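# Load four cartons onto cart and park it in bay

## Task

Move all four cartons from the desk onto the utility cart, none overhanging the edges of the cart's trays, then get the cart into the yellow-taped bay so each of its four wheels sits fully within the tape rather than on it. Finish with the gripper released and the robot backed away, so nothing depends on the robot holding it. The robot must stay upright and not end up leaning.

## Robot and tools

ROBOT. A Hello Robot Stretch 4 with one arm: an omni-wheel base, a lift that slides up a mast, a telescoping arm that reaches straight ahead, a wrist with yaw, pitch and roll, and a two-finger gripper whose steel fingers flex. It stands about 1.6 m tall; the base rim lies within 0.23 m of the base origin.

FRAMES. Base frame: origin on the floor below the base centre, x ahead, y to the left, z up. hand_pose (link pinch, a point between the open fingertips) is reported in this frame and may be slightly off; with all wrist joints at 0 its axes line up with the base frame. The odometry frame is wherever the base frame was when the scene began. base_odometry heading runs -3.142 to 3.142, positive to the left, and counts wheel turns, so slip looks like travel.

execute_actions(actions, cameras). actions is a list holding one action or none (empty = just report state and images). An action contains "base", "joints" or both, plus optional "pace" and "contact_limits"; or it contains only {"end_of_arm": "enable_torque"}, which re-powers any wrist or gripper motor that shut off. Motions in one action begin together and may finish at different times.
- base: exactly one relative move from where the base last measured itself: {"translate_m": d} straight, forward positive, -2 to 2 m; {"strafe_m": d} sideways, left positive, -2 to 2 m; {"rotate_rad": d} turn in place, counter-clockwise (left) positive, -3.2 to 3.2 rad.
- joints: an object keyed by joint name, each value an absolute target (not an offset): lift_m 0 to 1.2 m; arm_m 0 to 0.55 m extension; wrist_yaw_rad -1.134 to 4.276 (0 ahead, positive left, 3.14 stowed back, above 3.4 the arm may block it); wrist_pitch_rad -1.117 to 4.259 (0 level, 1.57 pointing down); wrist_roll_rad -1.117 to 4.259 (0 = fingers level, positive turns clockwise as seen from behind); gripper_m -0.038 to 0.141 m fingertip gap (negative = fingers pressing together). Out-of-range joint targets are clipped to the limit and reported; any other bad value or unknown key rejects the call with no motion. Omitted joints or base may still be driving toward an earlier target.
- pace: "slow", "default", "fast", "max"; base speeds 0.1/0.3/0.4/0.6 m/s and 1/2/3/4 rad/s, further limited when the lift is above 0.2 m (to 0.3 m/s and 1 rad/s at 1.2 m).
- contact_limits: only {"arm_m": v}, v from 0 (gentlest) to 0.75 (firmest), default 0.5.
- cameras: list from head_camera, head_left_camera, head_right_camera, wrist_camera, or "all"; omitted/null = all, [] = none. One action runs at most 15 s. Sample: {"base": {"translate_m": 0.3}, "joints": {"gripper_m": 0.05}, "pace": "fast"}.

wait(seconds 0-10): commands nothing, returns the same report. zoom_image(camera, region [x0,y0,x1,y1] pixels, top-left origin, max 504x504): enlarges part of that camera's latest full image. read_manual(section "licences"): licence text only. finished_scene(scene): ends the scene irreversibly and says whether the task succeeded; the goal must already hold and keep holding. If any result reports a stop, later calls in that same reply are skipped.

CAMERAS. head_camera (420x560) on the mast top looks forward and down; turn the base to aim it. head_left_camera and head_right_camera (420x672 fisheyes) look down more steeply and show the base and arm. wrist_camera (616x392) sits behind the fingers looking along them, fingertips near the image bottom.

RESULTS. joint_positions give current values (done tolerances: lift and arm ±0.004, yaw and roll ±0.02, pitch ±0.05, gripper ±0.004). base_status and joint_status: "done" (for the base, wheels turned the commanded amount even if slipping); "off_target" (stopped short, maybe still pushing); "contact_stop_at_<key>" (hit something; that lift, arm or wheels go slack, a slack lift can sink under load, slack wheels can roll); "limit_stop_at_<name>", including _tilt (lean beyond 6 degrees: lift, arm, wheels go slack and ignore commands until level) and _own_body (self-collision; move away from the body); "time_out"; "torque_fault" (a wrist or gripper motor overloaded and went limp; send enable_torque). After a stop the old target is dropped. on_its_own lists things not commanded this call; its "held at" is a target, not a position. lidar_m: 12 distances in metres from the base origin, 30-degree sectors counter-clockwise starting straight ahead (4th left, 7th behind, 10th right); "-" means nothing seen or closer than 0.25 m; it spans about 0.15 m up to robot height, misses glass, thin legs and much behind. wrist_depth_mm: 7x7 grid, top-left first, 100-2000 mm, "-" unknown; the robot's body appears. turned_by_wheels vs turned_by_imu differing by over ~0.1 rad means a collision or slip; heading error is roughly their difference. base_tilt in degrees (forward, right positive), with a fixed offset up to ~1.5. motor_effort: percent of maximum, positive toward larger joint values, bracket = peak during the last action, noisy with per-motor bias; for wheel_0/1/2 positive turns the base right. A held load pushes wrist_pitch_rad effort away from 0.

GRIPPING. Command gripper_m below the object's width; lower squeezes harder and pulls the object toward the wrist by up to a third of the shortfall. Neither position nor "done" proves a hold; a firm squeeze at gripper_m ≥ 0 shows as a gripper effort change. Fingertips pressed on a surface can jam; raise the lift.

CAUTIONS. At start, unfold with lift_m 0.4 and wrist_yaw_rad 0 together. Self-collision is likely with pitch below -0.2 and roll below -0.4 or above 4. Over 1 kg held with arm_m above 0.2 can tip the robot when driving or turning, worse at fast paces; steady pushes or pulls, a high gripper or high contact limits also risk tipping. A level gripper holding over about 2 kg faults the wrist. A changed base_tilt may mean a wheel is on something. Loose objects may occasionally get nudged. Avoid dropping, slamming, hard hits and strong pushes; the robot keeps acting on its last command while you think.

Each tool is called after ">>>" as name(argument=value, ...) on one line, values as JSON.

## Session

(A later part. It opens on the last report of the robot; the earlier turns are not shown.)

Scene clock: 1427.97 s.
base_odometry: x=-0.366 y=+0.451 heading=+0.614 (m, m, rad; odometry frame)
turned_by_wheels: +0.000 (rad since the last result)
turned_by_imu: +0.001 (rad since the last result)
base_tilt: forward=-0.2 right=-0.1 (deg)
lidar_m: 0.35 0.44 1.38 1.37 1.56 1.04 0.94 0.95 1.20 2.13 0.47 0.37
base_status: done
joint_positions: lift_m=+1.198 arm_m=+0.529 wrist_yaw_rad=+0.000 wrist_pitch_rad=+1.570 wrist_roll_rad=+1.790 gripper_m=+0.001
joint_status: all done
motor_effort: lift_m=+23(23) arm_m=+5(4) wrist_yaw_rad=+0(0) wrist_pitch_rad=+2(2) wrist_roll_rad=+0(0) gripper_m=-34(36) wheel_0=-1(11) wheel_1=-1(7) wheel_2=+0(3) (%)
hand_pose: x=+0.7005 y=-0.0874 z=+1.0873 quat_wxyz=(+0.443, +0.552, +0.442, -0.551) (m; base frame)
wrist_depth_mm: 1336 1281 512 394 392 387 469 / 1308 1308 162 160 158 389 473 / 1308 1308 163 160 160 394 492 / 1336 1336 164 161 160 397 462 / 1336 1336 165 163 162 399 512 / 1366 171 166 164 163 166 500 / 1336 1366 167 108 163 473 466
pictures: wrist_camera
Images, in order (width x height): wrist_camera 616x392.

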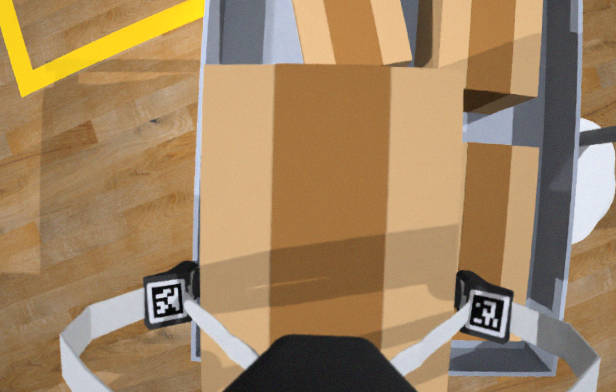

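>>> execute_actions(actions=[{"joints": {"lift_m": 0.975}, "pace": "fast"}], cameras=[])

>>> execute_actions(actions=[{"joints": {"gripper_m": 0.13}}], cameras=[])

>>> execute_actions(actions=[{"joints": {"lift_m": 1.17}, "pace": "fast"}], cameras=["wrist_camera"])

Scene clock: 1439.43 s.
base_odometry: x=-0.366 y=+0.451 heading=+0.614 (m, m, rad; odometry frame)
turned_by_wheels: +0.000 (rad since the last result)
turned_by_imu: +0.002 (rad since the last result)
base_tilt: forward=-0.1 right=+0.0 (deg)
lidar_m: 0.36 0.46 1.39 1.38 1.59 1.01 0.92 0.92 1.21 2.13 0.42 0.36
base_status: not commanded
joint_positions: lift_m=+0.975 arm_m=+0.529 wrist_yaw_rad=+0.000 wrist_pitch_rad=+1.570 wrist_roll_rad=+1.790 gripper_m=+0.001
joint_status: all done
motor_effort: lift_m=+14(20) arm_m=+4(4) wrist_yaw_rad=+1(0) wrist_pitch_rad=+2(2) wrist_roll_rad=+0(0) gripper_m=-36(36) wheel_0=+0(0) wheel_1=-1(1) wheel_2=+0(0) (%)
hand_pose: x=+0.7004 y=-0.0874 z=+0.8650 quat_wxyz=(+0.443, +0.552, +0.442, -0.551) (m; base frame)
wrist_depth_mm: 1078 268 293 291 290 276 238 / 1098 276 162 159 158 289 287 / 1118 281 163 160 159 241 197 / 1138 286 164 162 160 237 195 / 1118 289 165 163 161 247 193 / 1138 170 166 164 163 167 188 / 1138 293 167 108 163 235 -
pictures: none
No camera images: the call's "cameras" was empty. Leave "cameras" out to get every camera's image.

Scene clock: 1441.63 s.
base_odometry: x=-0.366 y=+0.451 heading=+0.614 (m, m, rad; odometry frame)
turned_by_wheels: +0.000 (rad since the last result)
turned_by_imu: +0.001 (rad since the last result)
base_tilt: forward=-0.1 right=+0.0 (deg)
lidar_m: 0.35 0.44 1.40 1.38 1.59 1.01 0.91 0.94 1.20 2.14 0.44 0.37
base_status: not commanded
joint_positions: lift_m=+0.975 arm_m=+0.529 wrist_yaw_rad=+0.000 wrist_pitch_rad=+1.570 wrist_roll_rad=+1.790 gripper_m=+0.130
joint_status: all done
motor_effort: lift_m=+14(14) arm_m=+4(4) wrist_yaw_rad=+1(5) wrist_pitch_rad=-1(8) wrist_roll_rad=+0(0) gripper_m=-2(36) wheel_0=-1(1) wheel_1=-1(1) wheel_2=+0(0) (%)
hand_pose: x=+0.7003 y=-0.0874 z=+0.8650 quat_wxyz=(+0.442, +0.552, +0.442, -0.552) (m; base frame)
wrist_depth_mm: 1098 268 296 293 291 277 238 / 1098 274 296 180 178 290 289 / 1098 278 182 180 179 262 198 / 1118 285 183 181 180 257 196 / 1118 270 185 182 181 235 194 / 1138 254 185 183 182 211 194 / 1160 272 187 109 183 255 -
pictures: none
No camera images: the call's "cameras" was empty. Leave "cameras" out to get every camera's image.

Scene clock: 1443.17 s.
base_odometry: x=-0.366 y=+0.451 heading=+0.614 (m, m, rad; odometry frame)
turned_by_wheels: +0.000 (rad since the last result)
turned_by_imu: +0.000 (rad since the last result)
base_tilt: forward=-0.2 right=+0.2 (deg)
lidar_m: 0.36 0.43 1.42 1.40 1.58 0.99 0.92 0.98 1.19 2.13 0.44 0.37
base_status: not commanded
joint_positions: lift_m=+1.170 arm_m=+0.529 wrist_yaw_rad=+0.000 wrist_pitch_rad=+1.570 wrist_roll_rad=+1.790 gripper_m=+0.130
joint_status: all done
motor_effort: lift_m=+22(24) arm_m=+4(4) wrist_yaw_rad=+1(1) wrist_pitch_rad=+0(1) wrist_roll_rad=+0(1) gripper_m=+1(2) wheel_0=-1(1) wheel_1=-1(1) wheel_2=+0(0) (%)
hand_pose: x=+0.7004 y=-0.0874 z=+1.0594 quat_wxyz=(+0.443, +0.552, +0.442, -0.551) (m; base frame)
wrist_depth_mm: 1281 1281 484 368 362 362 359 / 1281 1281 488 488 469 364 445 / 1336 1308 492 373 484 370 466 / 1308 1308 496 375 452 366 399 / 1308 1281 496 375 439 368 433 / 1308 1336 496 377 377 221 445 / 1336 1308 488 109 477 445 442
pictures: wrist_camera
Images, in order (width x height): wrist_camera 616x392.

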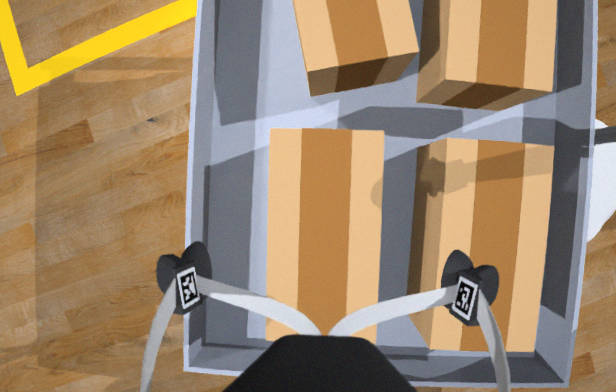

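>>> execute_actions(actions=[{"joints": {"arm_m": 0.0, "wrist_roll_rad": 1.57}, "pace": "fast"}], cameras=[])

>>> execute_actions(actions=[{"joints": {"lift_m": 0.88, "gripper_m": 0.07}, "pace": "fast"}], cameras=[])

>>> execute_actions(actions=[{"base": {"strafe_m": 0.68}, "pace": "max"}], cameras=[])

>>> execute_actions(actions=[{"base": {"translate_m": 0.78}, "pace": "max"}], cameras=[])

>>> execute_actions(actions=[{"base": {"rotate_rad": -1.74}, "joints": {"lift_m": 1.05}, "pace": "fast"}], cameras=["head_left_camera", "head_right_camera"])

Scene clock: 1518.40 s.
base_odometry: x=-0.366 y=+0.451 heading=+0.614 (m, m, rad; odometry frame)
turned_by_wheels: +0.000 (rad since the last result)
turned_by_imu: +0.002 (rad since the last result)
base_tilt: forward=-0.2 right=+0.0 (deg)
lidar_m: 0.36 0.43 1.41 1.40 1.61 1.02 0.94 0.95 1.20 2.13 0.43 0.38
base_status: not commanded
joint_positions: lift_m=+1.170 arm_m=+0.001 wrist_yaw_rad=+0.000 wrist_pitch_rad=+1.570 wrist_roll_rad=+1.570 gripper_m=+0.130
joint_status: all done
motor_effort: lift_m=+22(22) arm_m=-5(5) wrist_yaw_rad=+3(1) wrist_pitch_rad=+0(0) wrist_roll_rad=-2(6) gripper_m=-1(0) wheel_0=+0(0) wheel_1=-1(1) wheel_2=+0(0) (%)
hand_pose: x=+0.1718 y=-0.0874 z=+1.0594 quat_wxyz=(+0.500, +0.500, +0.500, -0.500) (m; base frame)
wrist_depth_mm: 375 445 615 1281 1229 1255 1205 / 377 466 798 1281 1255 1229 1229 / 421 492 809 1281 1255 1229 1255 / 421 500 831 1308 1078 1060 1255 / 415 500 1118 1308 1078 1255 1255 / 445 504 1308 1308 1098 220 1281 / 517 508 1336 108 1308 1281 1308
pictures: none
No camera images: the call's "cameras" was empty. Leave "cameras" out to get every camera's image.

Scene clock: 1520.20 s.
base_odometry: x=-0.366 y=+0.451 heading=+0.614 (m, m, rad; odometry frame)
turned_by_wheels: +0.000 (rad since the last result)
turned_by_imu: +0.001 (rad since the last result)
base_tilt: forward=-0.1 right=+0.1 (deg)
lidar_m: 0.34 0.46 1.40 1.38 1.61 1.01 0.92 0.95 1.19 2.14 0.42 0.37
base_status: not commanded
joint_positions: lift_m=+0.880 arm_m=+0.001 wrist_yaw_rad=+0.000 wrist_pitch_rad=+1.570 wrist_roll_rad=+1.570 gripper_m=+0.070
joint_status: all done
motor_effort: lift_m=+13(17) arm_m=-4(4) wrist_yaw_rad=+2(2) wrist_pitch_rad=+0(0) wrist_roll_rad=-2(2) gripper_m=-2(4) wheel_0=-1(1) wheel_1=-1(1) wheel_2=+0(0) (%)
hand_pose: x=+0.1719 y=-0.0874 z=+0.7701 quat_wxyz=(+0.500, +0.500, +0.500, -0.500) (m; base frame)
wrist_depth_mm: 525 525 530 976 960 946 960 / 530 525 842 991 976 960 960 / 539 530 842 991 976 960 960 / 539 535 866 991 778 778 960 / 544 544 854 809 768 768 991 / 544 549 218 1008 200 991 991 / 539 525 1025 109 991 1008 991
pictures: none
No camera images: the call's "cameras" was empty. Leave "cameras" out to get every camera's image.

Scene clock: 1523.23 s.
base_odometry: x=-0.758 y=+1.007 heading=+0.614 (m, m, rad; odometry frame)
turned_by_wheels: +0.000 (rad since the last result)
turned_by_imu: +0.002 (rad since the last result)
base_tilt: forward=-0.2 right=+0.0 (deg)
lidar_m: 2.28 1.02 0.69 0.89 0.89 1.18 1.01 1.01 1.28 1.15 0.65 0.78
base_status: done
joint_positions: lift_m=+0.880 arm_m=+0.001 wrist_yaw_rad=+0.000 wrist_pitch_rad=+1.570 wrist_roll_rad=+1.570 gripper_m=+0.070
joint_status: not commanded
motor_effort: lift_m=+13(13) arm_m=-4(4) wrist_yaw_rad=+2(2) wrist_pitch_rad=+0(0) wrist_roll_rad=-2(2) gripper_m=-3(1) wheel_0=+2(11) wheel_1=-2(14) wheel_2=+0(1) (%)
hand_pose: x=+0.1719 y=-0.0874 z=+0.7701 quat_wxyz=(+0.500, +0.500, +0.500, -0.500) (m; base frame)
wrist_depth_mm: 1008 991 991 976 976 946 960 / 991 991 991 991 976 960 960 / 1008 1008 976 991 976 960 976 / 1025 1025 1008 991 788 759 976 / 1025 1042 1025 809 788 778 991 / 1025 1025 218 1008 200 991 976 / 1025 1025 1025 109 991 991 1008
pictures: none
No camera images: the call's "cameras" was empty. Leave "cameras" out to get every camera's image.

Scene clock: 1526.70 s.
base_odometry: x=-0.121 y=+1.457 heading=+0.614 (m, m, rad; odometry frame)
turned_by_wheels: +0.000 (rad since the last result)
turned_by_imu: +0.000 (rad since the last result)
base_tilt: forward=-0.2 right=+0.0 (deg)
lidar_m: 1.47 1.66 0.78 0.69 0.68 1.29 2.11 1.81 0.54 0.58 2.74 1.66
base_status: done
joint_positions: lift_m=+0.880 arm_m=+0.001 wrist_yaw_rad=+0.000 wrist_pitch_rad=+1.570 wrist_roll_rad=+1.570 gripper_m=+0.070
joint_status: not commanded
motor_effort: lift_m=+13(13) arm_m=-4(4) wrist_yaw_rad=+2(1) wrist_pitch_rad=+0(0) wrist_roll_rad=-2(2) gripper_m=-3(3) wheel_0=+4(10) wheel_1=+1(9) wheel_2=-2(14) (%)
hand_pose: x=+0.1718 y=-0.0874 z=+0.7701 quat_wxyz=(+0.500, +0.500, +0.500, -0.500) (m; base frame)
wrist_depth_mm: 1008 1008 1008 960 976 960 960 / 1008 1008 991 960 976 976 946 / 1008 1025 976 991 991 960 960 / 1008 1008 1008 991 778 768 976 / 1025 1008 1008 809 778 778 991 / 1060 1025 218 1025 199 991 991 / 1060 1042 1025 109 1008 991 991
pictures: none
No camera images: the call's "cameras" was empty. Leave "cameras" out to get every camera's image.

Scene clock: 1528.87 s.
base_odometry: x=-0.121 y=+1.457 heading=-1.125 (m, m, rad; odometry frame)
turned_by_wheels: -1.739 (rad since the last result)
turned_by_imu: -1.789 (rad since the last result)
base_tilt: forward=-0.2 right=+0.1 (deg)
lidar_m: 0.56 0.62 1.81 1.50 1.50 1.25 0.69 0.69 0.79 1.83 1.77 0.59
base_status: done
joint_positions: lift_m=+1.050 arm_m=+0.001 wrist_yaw_rad=+0.000 wrist_pitch_rad=+1.570 wrist_roll_rad=+1.570 gripper_m=+0.070
joint_status: all done
motor_effort: lift_m=+22(25) arm_m=-4(4) wrist_yaw_rad=+1(2) wrist_pitch_rad=+0(0) wrist_roll_rad=-2(2) gripper_m=-2(3) wheel_0=+3(7) wheel_1=+2(9) wheel_2=+3(10) (%)
hand_pose: x=+0.1719 y=-0.0874 z=+0.9394 quat_wxyz=(+0.500, +0.500, +0.500, -0.500) (m; base frame)
wrist_depth_mm: 1160 1160 1138 1138 1118 1118 1118 / 1160 1182 1160 1138 1138 1138 1118 / 707 1160 1160 1160 1160 1118 1138 / 707 1042 1160 1160 946 931 1138 / 715 1025 1182 1160 946 1138 1160 / 723 1060 219 1160 200 1138 1160 / 691 1205 1205 109 1182 1160 1205
pictures: head_left_camera, head_right_camera
Images, in order (width x height): head_left_camera 420x672, head_right_camera 420x672.

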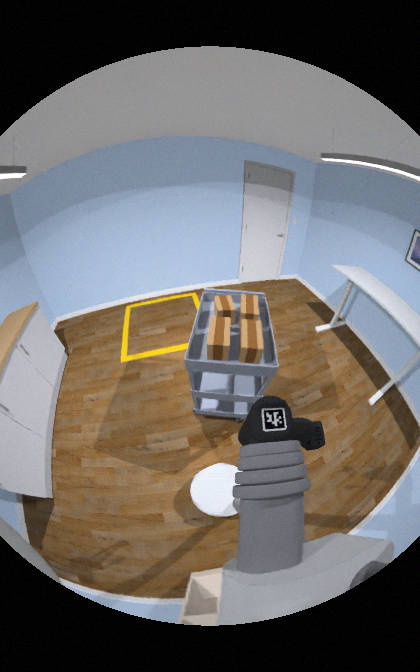

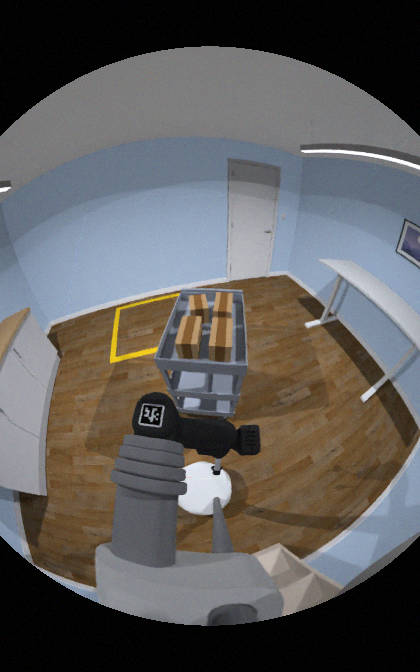

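>>> execute_actions(actions=[{"joints": {"arm_m": 0.33, "lift_m": 1.12}, "pace": "fast"}], cameras=["wrist_camera"])

Scene clock: 1542.97 s.
base_odometry: x=-0.121 y=+1.457 heading=-1.125 (m, m, rad; odometry frame)
turned_by_wheels: +0.000 (rad since the last result)
turned_by_imu: +0.002 (rad since the last result)
base_tilt: forward=-0.1 right=+0.0 (deg)
lidar_m: 0.54 0.62 1.83 1.52 1.47 1.27 0.72 0.69 0.84 1.85 1.78 0.59
base_status: not commanded
joint_positions: lift_m=+1.120 arm_m=+0.329 wrist_yaw_rad=+0.000 wrist_pitch_rad=+1.570 wrist_roll_rad=+1.570 gripper_m=+0.070
joint_status: all done
motor_effort: lift_m=+22(26) arm_m=+4(8) wrist_yaw_rad=+1(1) wrist_pitch_rad=+1(1) wrist_roll_rad=-2(2) gripper_m=-4(3) wheel_0=+3(3) wheel_1=+3(3) wheel_2=+4(4) (%)
hand_pose: x=+0.5004 y=-0.0874 z=+1.0094 quat_wxyz=(+0.500, +0.500, +0.500, -0.500) (m; base frame)
wrist_depth_mm: 1205 1229 1229 1205 1205 1182 1182 / 449 1229 1205 1229 1229 1182 1205 / 449 449 442 1229 1229 1182 1205 / 332 332 445 1229 1229 1008 1008 / 334 334 449 1229 1205 991 1008 / 415 413 218 1229 199 1042 1229 / 340 338 455 109 1229 1255 1229
pictures: wrist_camera
Images, in order (width x height): wrist_camera 616x392.

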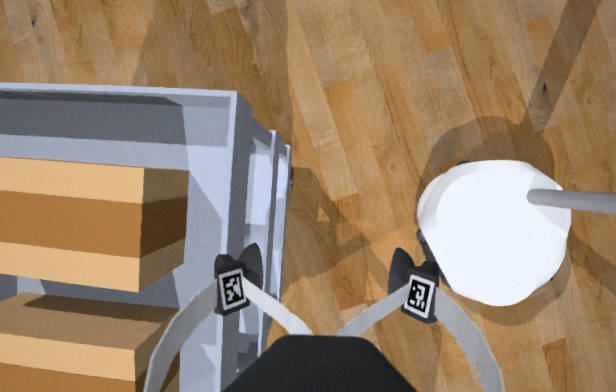

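>>> execute_actions(actions=[{"base": {"strafe_m": 0.085}, "joints": {"arm_m": 0.42}, "pace": "fast"}], cameras=["wrist_camera"])

Scene clock: 1555.13 s.
base_odometry: x=-0.044 y=+1.493 heading=-1.125 (m, m, rad; odometry frame)
turned_by_wheels: +0.000 (rad since the last result)
turned_by_imu: +0.001 (rad since the last result)
base_tilt: forward=-0.3 right=+0.1 (deg)
lidar_m: 0.56 2.68 1.75 1.40 1.43 1.29 0.73 0.73 0.84 1.85 1.88 0.57
base_status: done
joint_positions: lift_m=+1.120 arm_m=+0.419 wrist_yaw_rad=+0.000 wrist_pitch_rad=+1.570 wrist_roll_rad=+1.570 gripper_m=+0.070
joint_status: all done
motor_effort: lift_m=+22(22) arm_m=+4(1) wrist_yaw_rad=+1(1) wrist_pitch_rad=+1(1) wrist_roll_rad=-1(2) gripper_m=-3(3) wheel_0=-1(9) wheel_1=+0(14) wheel_2=+0(4) (%)
hand_pose: x=+0.5904 y=-0.0874 z=+1.0094 quat_wxyz=(+0.500, +0.500, +0.500, -0.500) (m; base frame)
wrist_depth_mm: 445 442 433 436 1205 1182 1182 / 325 324 322 439 1205 1205 1182 / 329 325 325 439 1205 1229 1205 / 449 445 445 449 1229 1025 991 / 334 338 353 445 1255 1008 991 / 336 334 220 449 200 1229 1229 / 340 338 334 109 1229 1255 1205
pictures: wrist_camera
Images, in order (width x height): wrist_camera 616x392.

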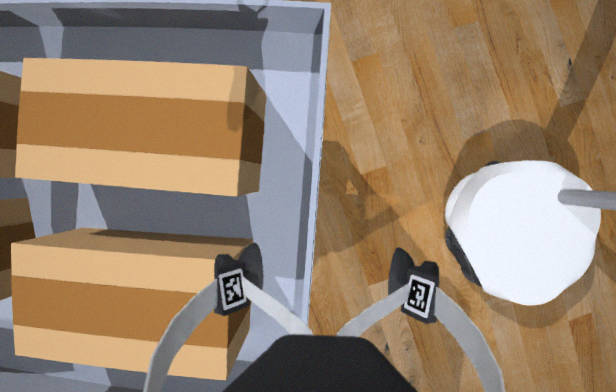

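>>> execute_actions(actions=[{"joints": {"arm_m": 0.43, "lift_m": 0.945}, "pace": "fast"}], cameras=["wrist_camera"])

Scene clock: 1561.83 s.
base_odometry: x=-0.044 y=+1.493 heading=-1.125 (m, m, rad; odometry frame)
turned_by_wheels: +0.000 (rad since the last result)
turned_by_imu: +0.001 (rad since the last result)
base_tilt: forward=-0.3 right=+0.1 (deg)
lidar_m: 0.56 2.69 1.73 1.40 1.40 1.29 0.74 0.73 0.80 1.89 1.88 0.60
base_status: not commanded
joint_positions: lift_m=+0.945 arm_m=+0.429 wrist_yaw_rad=+0.000 wrist_pitch_rad=+1.570 wrist_roll_rad=+1.570 gripper_m=+0.070
joint_status: all done
motor_effort: lift_m=+13(19) arm_m=+5(5) wrist_yaw_rad=+2(1) wrist_pitch_rad=+1(1) wrist_roll_rad=-2(2) gripper_m=-3(3) wheel_0=-1(1) wheel_1=+0(0) wheel_2=+0(0) (%)
hand_pose: x=+0.6004 y=-0.0874 z=+0.8351 quat_wxyz=(+0.500, +0.500, +0.500, -0.500) (m; base frame)
wrist_depth_mm: 149 148 198 263 1042 1025 1025 / 150 150 206 264 1025 1025 1025 / 152 151 218 265 1025 1042 1025 / 153 152 265 267 1060 1025 820 / 276 273 271 270 1042 904 842 / 190 200 207 272 200 1060 842 / 157 156 263 109 1060 1060 1060
pictures: wrist_camera
Images, in order (width x height): wrist_camera 616x392.

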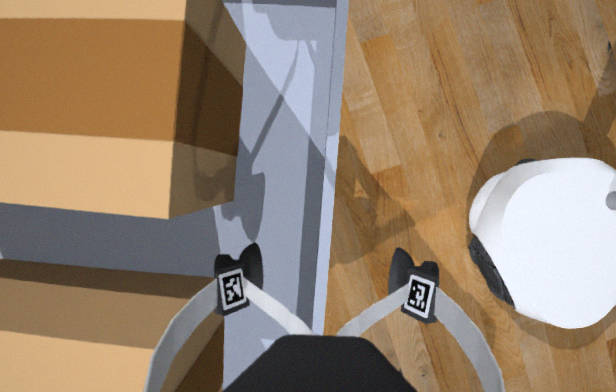

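>>> execute_actions(actions=[{"joints": {"gripper_m": 0.0}}], cameras=[])

Scene clock: 1566.97 s.
base_odometry: x=-0.044 y=+1.493 heading=-1.125 (m, m, rad; odometry frame)
turned_by_wheels: +0.000 (rad since the last result)
turned_by_imu: +0.001 (rad since the last result)
base_tilt: forward=-0.1 right=+0.0 (deg)
lidar_m: 0.58 2.68 1.75 1.42 1.42 1.28 0.73 0.73 0.81 1.89 1.87 0.58
base_status: not commanded
joint_positions: lift_m=+0.945 arm_m=+0.429 wrist_yaw_rad=+0.000 wrist_pitch_rad=+1.567 wrist_roll_rad=+1.570 gripper_m=+0.000
joint_status: all done
motor_effort: lift_m=+14(14) arm_m=+4(4) wrist_yaw_rad=+0(0) wrist_pitch_rad=+9(9) wrist_roll_rad=-2(1) gripper_m=-10(12) wheel_0=+0(0) wheel_1=+0(0) wheel_2=+0(0) (%)
hand_pose: x=+0.6013 y=-0.0874 z=+0.8350 quat_wxyz=(+0.501, +0.501, +0.499, -0.499) (m; base frame)
wrist_depth_mm: 149 148 195 262 1025 1025 1008 / 150 149 204 264 1025 1008 1008 / 151 150 214 265 1025 1025 1042 / 153 151 259 267 1042 1008 831 / 276 272 272 268 1060 904 831 / 190 200 191 200 187 1042 842 / 157 156 258 109 1078 1042 1060
pictures: none
No camera images: the call's "cameras" was empty. Leave "cameras" out to get every camera's image.

>>> execute_actions(actions=[{"joints": {"gripper_m": -0.035}}], cameras=["head_left_camera"])

Scene clock: 1572.27 s.
base_odometry: x=-0.044 y=+1.493 heading=-1.125 (m, m, rad; odometry frame)
turned_by_wheels: +0.000 (rad since the last result)
turned_by_imu: +0.001 (rad since the last result)
base_tilt: forward=-0.2 right=+0.2 (deg)
lidar_m: 0.57 2.69 1.73 1.43 1.42 1.29 0.73 0.72 0.80 1.87 1.85 0.59
base_status: not commanded
joint_positions: lift_m=+0.945 arm_m=+0.429 wrist_yaw_rad=+0.000 wrist_pitch_rad=+1.566 wrist_roll_rad=+1.570 gripper_m=-0.034
joint_status: all done
motor_effort: lift_m=+19(19) arm_m=+4(4) wrist_yaw_rad=+0(0) wrist_pitch_rad=+11(11) wrist_roll_rad=-2(3) gripper_m=-22(23) wheel_0=-1(0) wheel_1=+0(0) wheel_2=+0(0) (%)
hand_pose: x=+0.6016 y=-0.0874 z=+0.8346 quat_wxyz=(+0.501, +0.501, +0.499, -0.499) (m; base frame)
wrist_depth_mm: 145 144 199 258 1042 1008 1008 / 146 145 207 259 1025 1025 1025 / 147 147 217 262 1042 1042 1025 / 149 148 264 265 1060 1008 809 / 272 270 267 266 1060 904 842 / 190 200 182 204 184 1042 831 / 153 152 262 109 1060 1060 1042
pictures: head_left_camera
Images, in order (width x height): head_left_camera 420x672.

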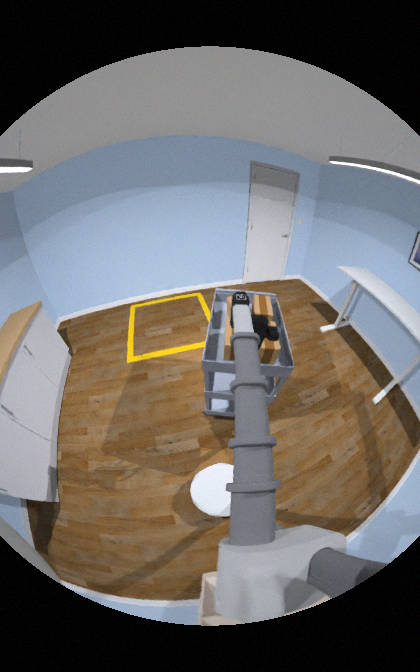

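>>> execute_actions(actions=[{"base": {"rotate_rad": 0.24}, "pace": "slow"}], cameras=["head_left_camera"])

Scene clock: 1593.23 s.
base_odometry: x=-0.044 y=+1.493 heading=-0.887 (m, m, rad; odometry frame)
turned_by_wheels: +0.238 (rad since the last result)
turned_by_imu: +0.246 (rad since the last result)
base_tilt: forward=+0.0 right=+0.0 (deg)
lidar_m: 0.57 2.74 1.53 1.42 1.61 0.78 0.71 0.74 1.35 1.85 1.91 0.51
base_status: done
joint_positions: lift_m=+0.945 arm_m=+0.429 wrist_yaw_rad=-0.004 wrist_pitch_rad=+1.570 wrist_roll_rad=+1.574 gripper_m=-0.034
joint_status: not commanded
on_its_own: wrist_yaw_rad is at rest, and its effort (+14) is outside its rest range (-13 to +13)
motor_effort: lift_m=+19(19) arm_m=+5(4) wrist_yaw_rad=+14(15) wrist_pitch_rad=+1(11) wrist_roll_rad=-13(13) gripper_m=-25(26) wheel_0=-8(16) wheel_1=-5(13) wheel_2=-8(15) (%)
hand_pose: x=+0.6000 y=-0.0874 z=+0.8346 quat_wxyz=(+0.498, +0.502, +0.498, -0.502) (m; base frame)
wrist_depth_mm: 147 146 144 144 258 257 1008 / 266 147 146 198 260 1025 1025 / 241 266 154 263 262 1008 1025 / 160 221 267 265 1060 991 831 / 151 153 249 235 1025 904 842 / 152 151 185 218 183 1060 842 / 153 152 272 109 1078 1042 1060
pictures: head_left_camera
Images, in order (width x height): head_left_camera 420x672.

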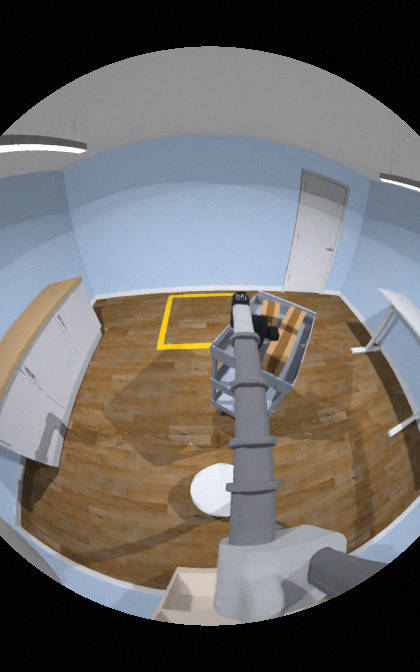

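>>> execute_actions(actions=[{"joints": {"wrist_roll_rad": 1.80}}], cameras=["wrist_camera"])

Scene clock: 1608.80 s.
base_odometry: x=-0.044 y=+1.493 heading=-0.887 (m, m, rad; odometry frame)
turned_by_wheels: +0.000 (rad since the last result)
turned_by_imu: +0.001 (rad since the last result)
base_tilt: forward=-0.2 right=-0.1 (deg)
lidar_m: 0.55 2.73 1.53 1.42 1.64 0.79 0.73 0.72 1.37 1.86 1.91 0.51
base_status: not commanded
joint_positions: lift_m=+0.945 arm_m=+0.429 wrist_yaw_rad=-0.004 wrist_pitch_rad=+1.570 wrist_roll_rad=+1.802 gripper_m=-0.034
joint_status: all done
motor_effort: lift_m=+19(19) arm_m=+5(4) wrist_yaw_rad=+13(14) wrist_pitch_rad=+0(1) wrist_roll_rad=-8(15) gripper_m=-24(24) wheel_0=-9(8) wheel_1=-5(5) wheel_2=-8(8) (%)
hand_pose: x=+0.6000 y=-0.0874 z=+0.8346 quat_wxyz=(+0.438, +0.556, +0.438, -0.555) (m; base frame)
wrist_depth_mm: 147 146 146 259 259 1025 1025 / 148 147 147 262 262 1042 1008 / 270 149 154 263 1042 991 820 / 271 268 267 266 1060 904 831 / 175 210 267 229 1060 1042 820 / 153 153 182 206 182 1078 1042 / 153 152 272 109 1060 1060 1060
pictures: wrist_camera
Images, in order (width x height): wrist_camera 616x392.

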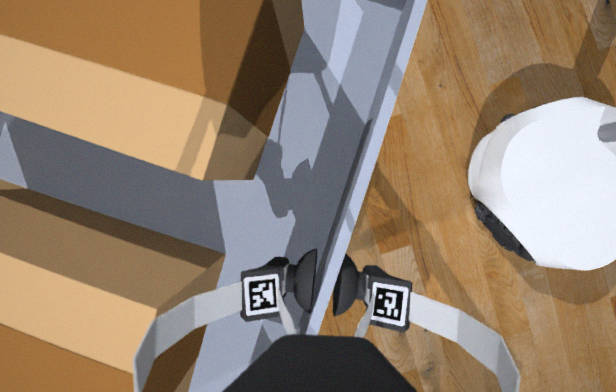

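>>> execute_actions(actions=[{"joints": {"wrist_roll_rad": 1.25}, "pace": "slow"}], cameras=["head_left_camera"])

Scene clock: 1626.50 s.
base_odometry: x=-0.044 y=+1.493 heading=-0.887 (m, m, rad; odometry frame)
turned_by_wheels: +0.000 (rad since the last result)
turned_by_imu: +0.001 (rad since the last result)
base_tilt: forward=-0.2 right=+0.1 (deg)
lidar_m: 0.54 2.75 1.54 1.42 1.58 0.80 0.69 0.74 1.36 1.85 1.92 0.54
base_status: not commanded
joint_positions: lift_m=+0.945 arm_m=+0.429 wrist_yaw_rad=-0.007 wrist_pitch_rad=+1.569 wrist_roll_rad=+1.257 gripper_m=-0.034
joint_status: all done
on_its_own: wrist_yaw_rad is at rest, and its effort (+20) is outside its rest range (-13 to +13); wrist_roll_rad is at rest, and its effort (-21) is outside its rest range (-13 to +13)
motor_effort: lift_m=+19(19) arm_m=+4(5) wrist_yaw_rad=+20(21) wrist_pitch_rad=+3(4) wrist_roll_rad=-21(26) gripper_m=-30(30) wheel_0=-9(8) wheel_1=-5(5) wheel_2=-7(8) (%)
hand_pose: x=+0.6000 y=-0.0874 z=+0.8346 quat_wxyz=(+0.571, +0.418, +0.570, -0.417) (m; base frame)
wrist_depth_mm: 193 262 144 143 142 256 252 / 147 253 260 144 256 256 227 / 148 172 263 262 260 229 1008 / 149 149 235 264 257 1042 1025 / 150 150 267 264 1042 904 842 / 151 169 183 224 185 842 831 / 221 274 242 109 1060 854 842
pictures: head_left_camera
Images, in order (width x height): head_left_camera 420x672.

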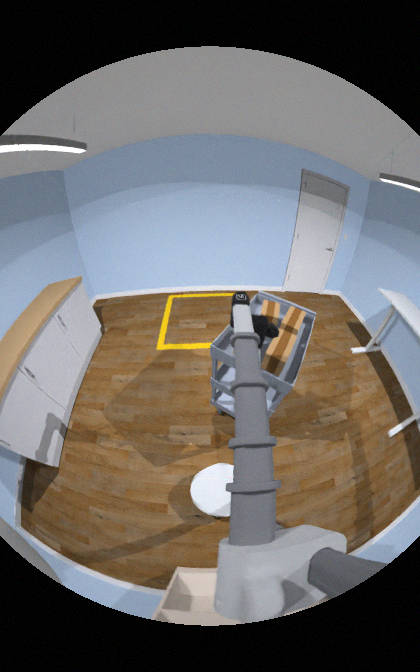

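>>> execute_actions(actions=[{"base": {"strafe_m": -0.2}, "joints": {"wrist_roll_rad": 1.68}, "pace": "slow"}], cameras=["head_left_camera"])

Scene clock: 1749.67 s.
base_odometry: x=-0.199 y=+1.367 heading=-0.887 (m, m, rad; odometry frame)
turned_by_wheels: +0.000 (rad since the last result)
turned_by_imu: +0.003 (rad since the last result)
base_tilt: forward=-0.1 right=+0.2 (deg)
lidar_m: 0.59 2.77 1.75 1.63 1.62 0.75 0.69 0.73 1.34 1.64 1.66 0.59
base_status: done
joint_positions: lift_m=+0.945 arm_m=+0.429 wrist_yaw_rad=+0.000 wrist_pitch_rad=+1.568 wrist_roll_rad=+1.681 gripper_m=-0.034
joint_status: all done
motor_effort: lift_m=+19(19) arm_m=+4(4) wrist_yaw_rad=+3(21) wrist_pitch_rad=+7(11) wrist_roll_rad=-4(20) gripper_m=-22(30) wheel_0=+6(12) wheel_1=-2(7) wheel_2=+0(7) (%)
hand_pose: x=+0.6010 y=-0.0874 z=+0.8346 quat_wxyz=(+0.472, +0.528, +0.471, -0.526) (m; base frame)
wrist_depth_mm: 148 146 191 260 1025 1025 1025 / 149 148 199 262 1025 1008 1025 / 150 149 210 264 1042 1042 831 / 151 151 267 267 1042 917 820 / 274 271 270 267 1060 1060 831 / 187 196 181 202 182 1060 1060 / 155 154 255 109 1060 1078 1042
pictures: head_left_camera
Images, in order (width x height): head_left_camera 420x672.

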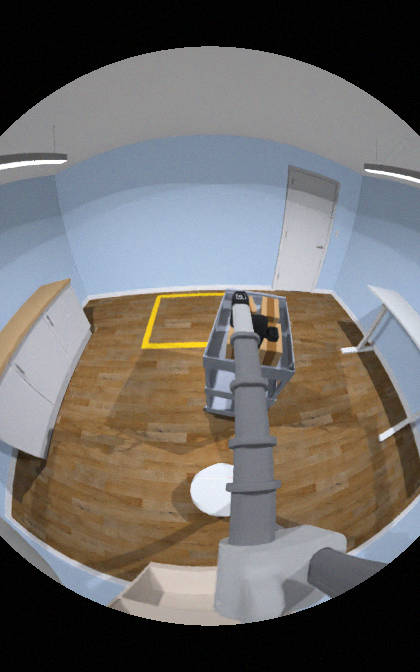

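>>> execute_actions(actions=[])

Scene clock: 1767.87 s.
base_odometry: x=-0.199 y=+1.367 heading=-0.887 (m, m, rad; odometry frame)
turned_by_wheels: +0.000 (rad since the last result)
turned_by_imu: +0.001 (rad since the last result)
base_tilt: forward=-0.1 right=-0.1 (deg)
lidar_m: 0.57 2.76 1.73 1.61 1.61 0.76 0.69 0.72 1.34 1.66 1.71 0.59
base_status: done
joint_positions: lift_m=+0.945 arm_m=+0.429 wrist_yaw_rad=+0.000 wrist_pitch_rad=+1.568 wrist_roll_rad=+1.681 gripper_m=-0.034
joint_status: all done
motor_effort: lift_m=+19(19) arm_m=+4(4) wrist_yaw_rad=+2(21) wrist_pitch_rad=+6(11) wrist_roll_rad=-5(20) gripper_m=-21(30) wheel_0=+5(12) wheel_1=-2(7) wheel_2=+0(7) (%)
hand_pose: x=+0.6010 y=-0.0874 z=+0.8346 quat_wxyz=(+0.472, +0.528, +0.471, -0.526) (m; base frame)
wrist_depth_mm: 148 147 191 259 1025 1008 1025 / 148 148 199 263 1025 1025 1008 / 150 150 211 264 1060 1042 831 / 151 150 265 267 1042 917 831 / 274 272 270 267 1060 1042 842 / 186 196 182 202 183 1042 1042 / 155 154 255 109 1060 1078 1060
pictures: head_camera, head_left_camera, head_right_camera, wrist_camera
Images, in order (width x height): head_camera 420x560, head_left_camera 420x672, head_right_camera 420x672, wrist_camera 616x392.

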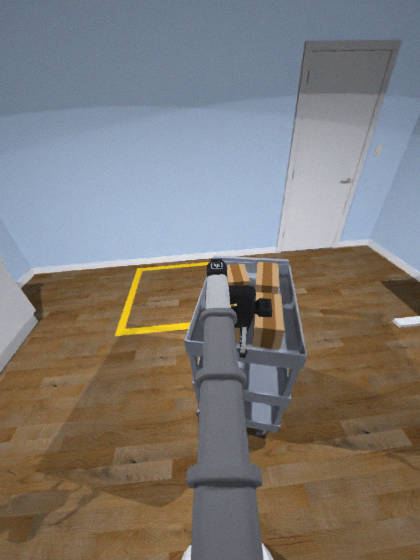

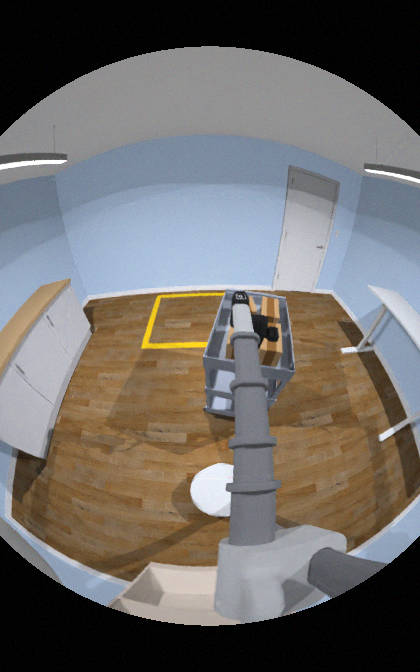

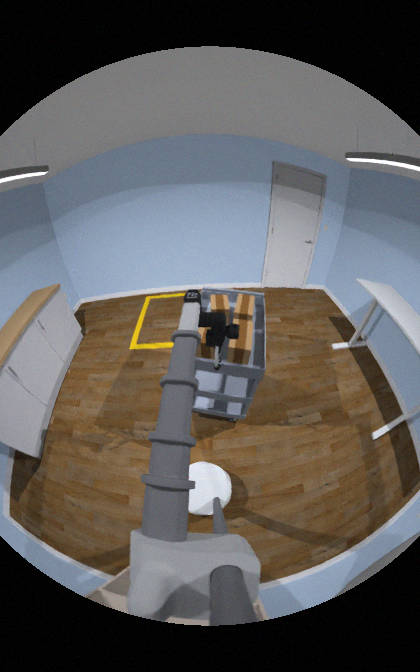

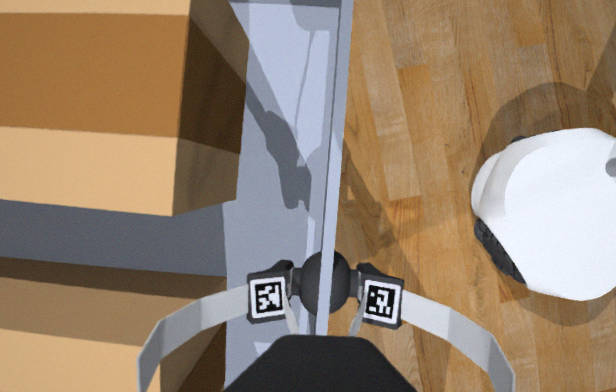

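>>> execute_actions(actions=[{"joints": {"gripper_m": 0.04}}], cameras=[])

>>> execute_actions(actions=[{"joints": {"lift_m": 1.03}}], cameras=[])

>>> execute_actions(actions=[{"joints": {"arm_m": 0.37, "wrist_roll_rad": 0.0, "gripper_m": 0.141}}], cameras=["wrist_camera", "head_left_camera"])

Scene clock: 1783.57 s.
base_odometry: x=-0.199 y=+1.367 heading=-0.887 (m, m, rad; odometry frame)
turned_by_wheels: +0.000 (rad since the last result)
turned_by_imu: +0.001 (rad since the last result)
base_tilt: forward=+0.0 right=+0.0 (deg)
lidar_m: 0.57 2.73 1.75 1.61 1.61 0.77 0.71 0.74 1.35 1.65 1.72 0.58
base_status: not commanded
joint_positions: lift_m=+0.945 arm_m=+0.429 wrist_yaw_rad=+0.000 wrist_pitch_rad=+1.570 wrist_roll_rad=+1.680 gripper_m=+0.040
joint_status: all done
motor_effort: lift_m=+19(19) arm_m=+3(4) wrist_yaw_rad=+3(3) wrist_pitch_rad=+1(6) wrist_roll_rad=-2(5) gripper_m=-5(21) wheel_0=+5(5) wheel_1=-2(2) wheel_2=+0(0) (%)
hand_pose: x=+0.6006 y=-0.0874 z=+0.8346 quat_wxyz=(+0.472, +0.527, +0.471, -0.526) (m; base frame)
wrist_depth_mm: 149 148 191 262 1025 1025 1008 / 151 149 200 265 1042 1025 1025 / 152 151 211 266 1025 1025 831 / 153 152 255 267 1025 931 831 / 276 272 271 268 1060 1042 831 / 189 200 195 270 196 1060 1042 / 157 156 255 109 1078 1078 1078
pictures: none
No camera images: the call's "cameras" was empty. Leave "cameras" out to get every camera's image.

Scene clock: 1784.90 s.
base_odometry: x=-0.199 y=+1.367 heading=-0.887 (m, m, rad; odometry frame)
turned_by_wheels: +0.000 (rad since the last result)
turned_by_imu: +0.000 (rad since the last result)
base_tilt: forward=-0.1 right=+0.0 (deg)
lidar_m: 0.57 2.72 1.72 1.63 1.58 0.77 0.69 0.74 1.35 1.66 1.72 0.58
base_status: not commanded
joint_positions: lift_m=+1.030 arm_m=+0.429 wrist_yaw_rad=+0.000 wrist_pitch_rad=+1.570 wrist_roll_rad=+1.680 gripper_m=+0.040
joint_status: all done
motor_effort: lift_m=+22(23) arm_m=+4(4) wrist_yaw_rad=+2(2) wrist_pitch_rad=+1(2) wrist_roll_rad=-2(2) gripper_m=-6(7) wheel_0=+5(5) wheel_1=-2(2) wheel_2=+0(0) (%)
hand_pose: x=+0.6005 y=-0.0874 z=+0.9193 quat_wxyz=(+0.472, +0.527, +0.472, -0.526) (m; base frame)
wrist_depth_mm: 236 234 233 347 1118 1118 1098 / 236 234 233 347 1118 1118 1098 / 236 236 235 349 1118 1118 904 / 362 238 301 353 1138 931 891 / 312 336 355 355 1138 1042 904 / 243 241 196 355 196 1138 1138 / 243 242 256 109 1160 1160 1138
pictures: none
No camera images: the call's "cameras" was empty. Leave "cameras" out to get every camera's image.

Scene clock: 1786.90 s.
base_odometry: x=-0.199 y=+1.367 heading=-0.887 (m, m, rad; odometry frame)
turned_by_wheels: +0.000 (rad since the last result)
turned_by_imu: +0.001 (rad since the last result)
base_tilt: forward=-0.3 right=+0.1 (deg)
lidar_m: 0.57 2.73 1.74 1.60 1.63 0.78 0.70 0.72 1.36 1.66 1.71 0.59
base_status: not commanded
joint_positions: lift_m=+1.030 arm_m=+0.371 wrist_yaw_rad=+0.000 wrist_pitch_rad=+1.570 wrist_roll_rad=+0.000 gripper_m=+0.141
joint_status: all done
motor_effort: lift_m=+22(22) arm_m=-4(5) wrist_yaw_rad=+2(2) wrist_pitch_rad=+0(1) wrist_roll_rad=-2(6) gripper_m=+0(4) wheel_0=+5(5) wheel_1=-2(2) wheel_2=+0(0) (%)
hand_pose: x=+0.5420 y=-0.0874 z=+0.9193 quat_wxyz=(+0.707, +0.000, +0.707, +0.000) (m; base frame)
wrist_depth_mm: 307 343 230 228 334 222 220 / 320 353 349 342 298 224 221 / 1160 353 351 351 343 340 338 / 1205 1182 1182 1138 1138 343 340 / 1182 1205 1160 1138 1138 1118 1118 / 1205 1182 1160 1098 1138 218 1138 / 1229 1229 1205 109 1182 1160 1118
pictures: head_left_camera, wrist_camera
Images, in order (width x height): head_left_camera 420x672, wrist_camera 616x392.

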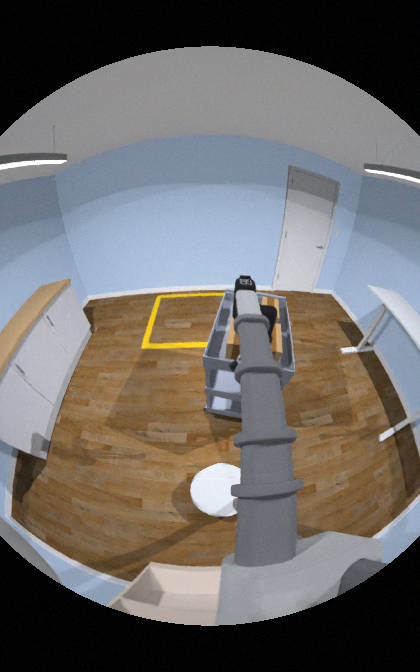

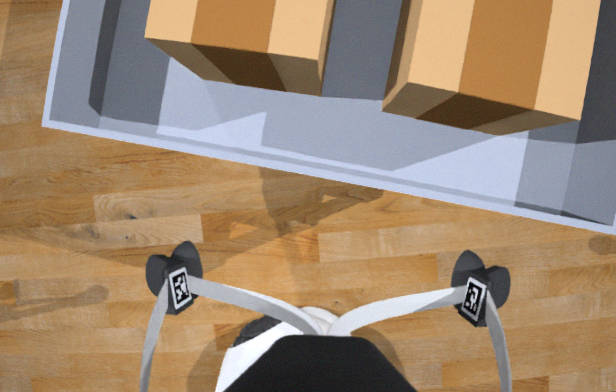

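>>> execute_actions(actions=[{"joints": {"lift_m": 0.905, "arm_m": 0.35}}], cameras=["wrist_camera"])

>>> execute_actions(actions=[{"base": {"translate_m": 0.3}, "pace": "slow"}], cameras=["wrist_camera", "head_left_camera"])

Scene clock: 1795.77 s.
base_odometry: x=-0.199 y=+1.367 heading=-0.887 (m, m, rad; odometry frame)
turned_by_wheels: +0.000 (rad since the last result)
turned_by_imu: +0.001 (rad since the last result)
base_tilt: forward=-0.1 right=+0.0 (deg)
lidar_m: 0.57 2.76 1.72 1.64 1.59 0.78 0.69 0.74 1.34 1.65 1.71 0.58
base_status: not commanded
joint_positions: lift_m=+0.905 arm_m=+0.351 wrist_yaw_rad=+0.000 wrist_pitch_rad=+1.570 wrist_roll_rad=+0.000 gripper_m=+0.141
joint_status: all done
motor_effort: lift_m=+13(19) arm_m=-4(3) wrist_yaw_rad=+2(2) wrist_pitch_rad=+0(1) wrist_roll_rad=-3(2) gripper_m=-2(1) wheel_0=+5(4) wheel_1=-2(2) wheel_2=+0(0) (%)
hand_pose: x=+0.5219 y=-0.0874 z=+0.7951 quat_wxyz=(+0.707, +0.000, +0.707, +0.000) (m; base frame)
wrist_depth_mm: 229 227 224 221 218 180 - / 229 227 225 223 221 218 216 / 1042 1042 554 224 220 219 218 / 1060 1060 1042 1008 1008 991 976 / 1078 1060 1042 1025 1008 991 1008 / 1078 1060 1042 1025 1025 218 1008 / 1098 1060 1060 109 1042 1025 1025
pictures: wrist_camera
Images, in order (width x height): wrist_camera 616x392.

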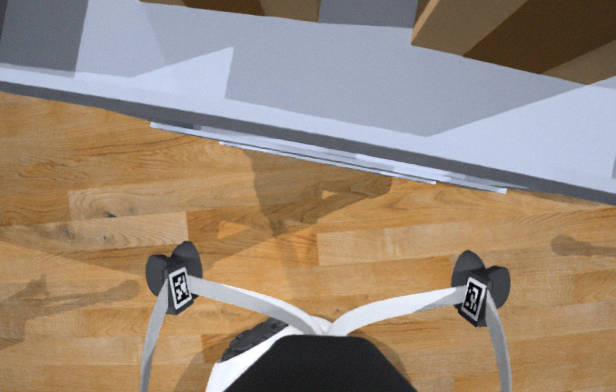

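Scene clock: 1800.03 s.
base_odometry: x=-0.009 y=+1.135 heading=-0.887 (m, m, rad; odometry frame)
turned_by_wheels: +0.000 (rad since the last result)
turned_by_imu: +0.000 (rad since the last result)
base_tilt: forward=-0.1 right=+0.0 (deg)
lidar_m: 0.47 2.44 1.78 1.63 1.68 1.08 1.00 1.02 1.74 1.62 1.67 0.51
base_status: done
joint_positions: lift_m=+0.905 arm_m=+0.350 wrist_yaw_rad=-0.003 wrist_pitch_rad=+1.574 wrist_roll_rad=+0.001 gripper_m=+0.141
joint_status: not commanded
motor_effort: lift_m=+13(13) arm_m=-1(5) wrist_yaw_rad=+9(33) wrist_pitch_rad=-10(47) wrist_roll_rad=-4(14) gripper_m=-2(2) wheel_0=+3(7) wheel_1=+2(3) wheel_2=-7(13) (%)
hand_pose: x=+0.5199 y=-0.0874 z=+0.7951 quat_wxyz=(+0.706, +0.001, +0.708, -0.001) (m; base frame)
wrist_depth_mm: 109 107 106 105 216 179 - / 228 128 124 121 219 177 - / 233 230 227 225 222 219 209 / 235 232 229 227 224 222 221 / 1060 191 185 194 181 192 204 / 1078 1078 1042 1025 1042 206 1008 / 1098 1078 1078 109 1042 1025 1025
pictures: head_left_camera, wrist_camera
Images, in order (width x height): head_left_camera 420x672, wrist_camera 616x392.

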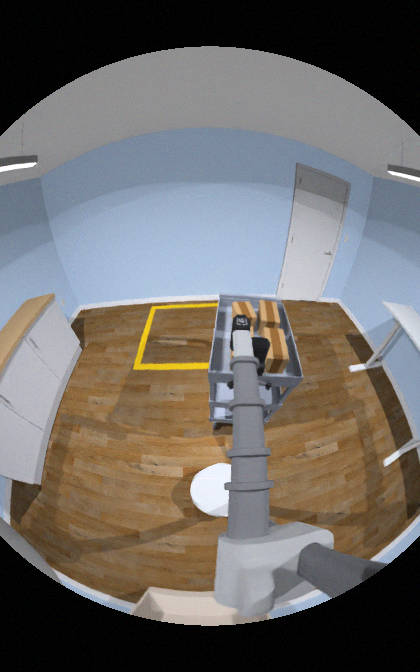

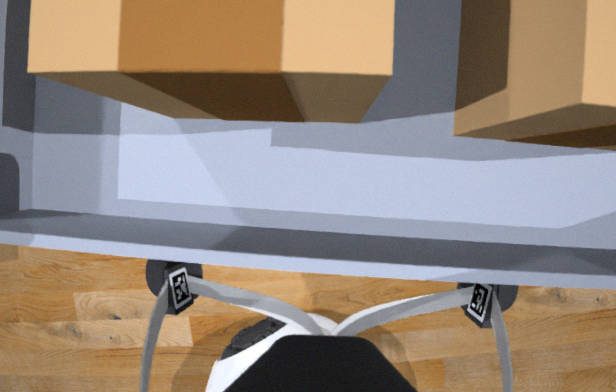

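>>> execute_actions(actions=[{"base": {"translate_m": 0.4}, "pace": "slow"}], cameras=["wrist_camera", "head_left_camera"])

Scene clock: 1808.90 s.
base_odometry: x=+0.243 y=+0.825 heading=-0.887 (m, m, rad; odometry frame)
turned_by_wheels: +0.000 (rad since the last result)
turned_by_imu: +0.001 (rad since the last result)
base_tilt: forward=-0.1 right=-0.1 (deg)
lidar_m: 0.48 2.05 1.81 1.69 1.71 1.54 1.41 1.76 1.73 1.60 1.64 0.54
base_status: done
joint_positions: lift_m=+0.905 arm_m=+0.350 wrist_yaw_rad=+0.000 wrist_pitch_rad=+1.574 wrist_roll_rad=-0.001 gripper_m=+0.141
joint_status: not commanded
motor_effort: lift_m=+13(13) arm_m=+0(1) wrist_yaw_rad=+3(21) wrist_pitch_rad=-10(29) wrist_roll_rad=+2(9) gripper_m=+0(1) wheel_0=+3(6) wheel_1=+4(12) wheel_2=-5(13) (%)
hand_pose: x=+0.5202 y=-0.0874 z=+0.7951 quat_wxyz=(+0.706, +0.000, +0.708, +0.000) (m; base frame)
wrist_depth_mm: 109 108 106 105 216 165 - / 111 110 116 127 219 168 - / 233 230 227 225 223 220 217 / 236 233 230 227 224 222 220 / 214 207 200 192 182 176 991 / 1060 1042 1042 1042 1025 1008 1008 / 1098 1060 1060 109 1008 1025 1008
pictures: head_left_camera, wrist_camera
Images, in order (width x height): head_left_camera 420x672, wrist_camera 616x392.

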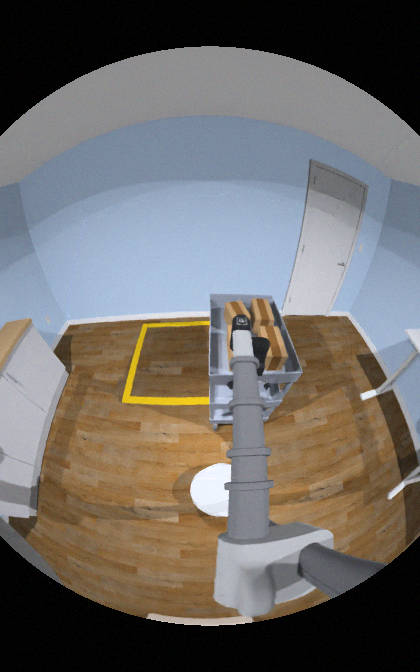

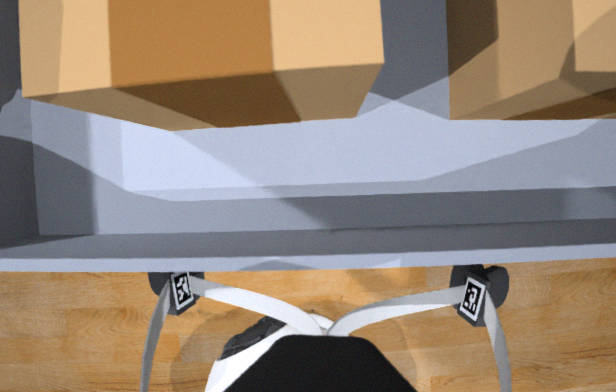

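>>> execute_actions(actions=[{"base": {"translate_m": 0.35}, "pace": "slow"}])

Scene clock: 1816.70 s.
base_odometry: x=+0.464 y=+0.554 heading=-0.886 (m, m, rad; odometry frame)
turned_by_wheels: +0.001 (rad since the last result)
turned_by_imu: +0.002 (rad since the last result)
base_tilt: forward=-0.3 right=+0.1 (deg)
lidar_m: 0.50 1.70 1.83 1.71 1.76 2.25 1.75 2.09 1.71 1.56 1.59 0.55
base_status: done
joint_positions: lift_m=+0.905 arm_m=+0.350 wrist_yaw_rad=+0.000 wrist_pitch_rad=+1.574 wrist_roll_rad=-0.001 gripper_m=+0.141
joint_status: not commanded
motor_effort: lift_m=+13(13) arm_m=+0(1) wrist_yaw_rad=+2(3) wrist_pitch_rad=-10(29) wrist_roll_rad=+2(6) gripper_m=-1(1) wheel_0=+6(9) wheel_1=+5(8) wheel_2=-4(12) (%)
hand_pose: x=+0.5202 y=-0.0874 z=+0.7951 quat_wxyz=(+0.706, +0.000, +0.708, +0.000) (m; base frame)
wrist_depth_mm: 109 107 106 105 218 141 - / 110 116 132 155 220 176 210 / 233 229 228 225 222 220 217 / 235 232 229 227 224 220 219 / 200 206 191 195 1008 223 1008 / 1078 1042 1042 1042 1025 217 1008 / 1098 1098 1042 109 1042 1025 1008
pictures: head_camera, head_left_camera, head_right_camera, wrist_camera
Images, in order (width x height): head_camera 420x560, head_left_camera 420x672, head_right_camera 420x672, wrist_camera 616x392.

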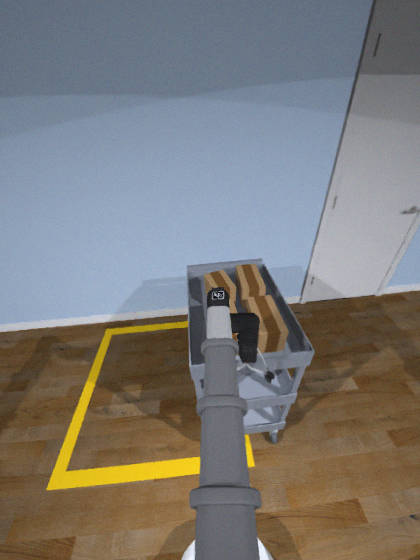

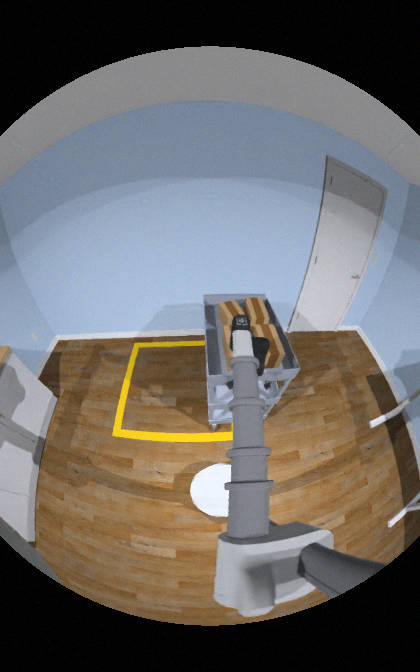

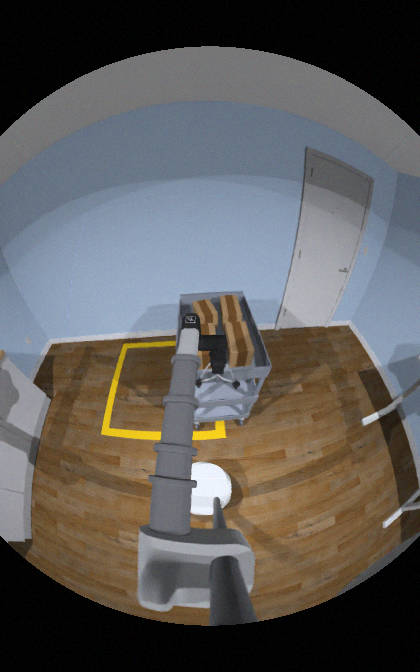

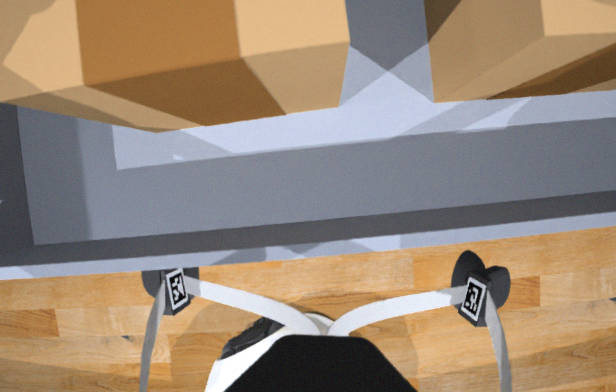

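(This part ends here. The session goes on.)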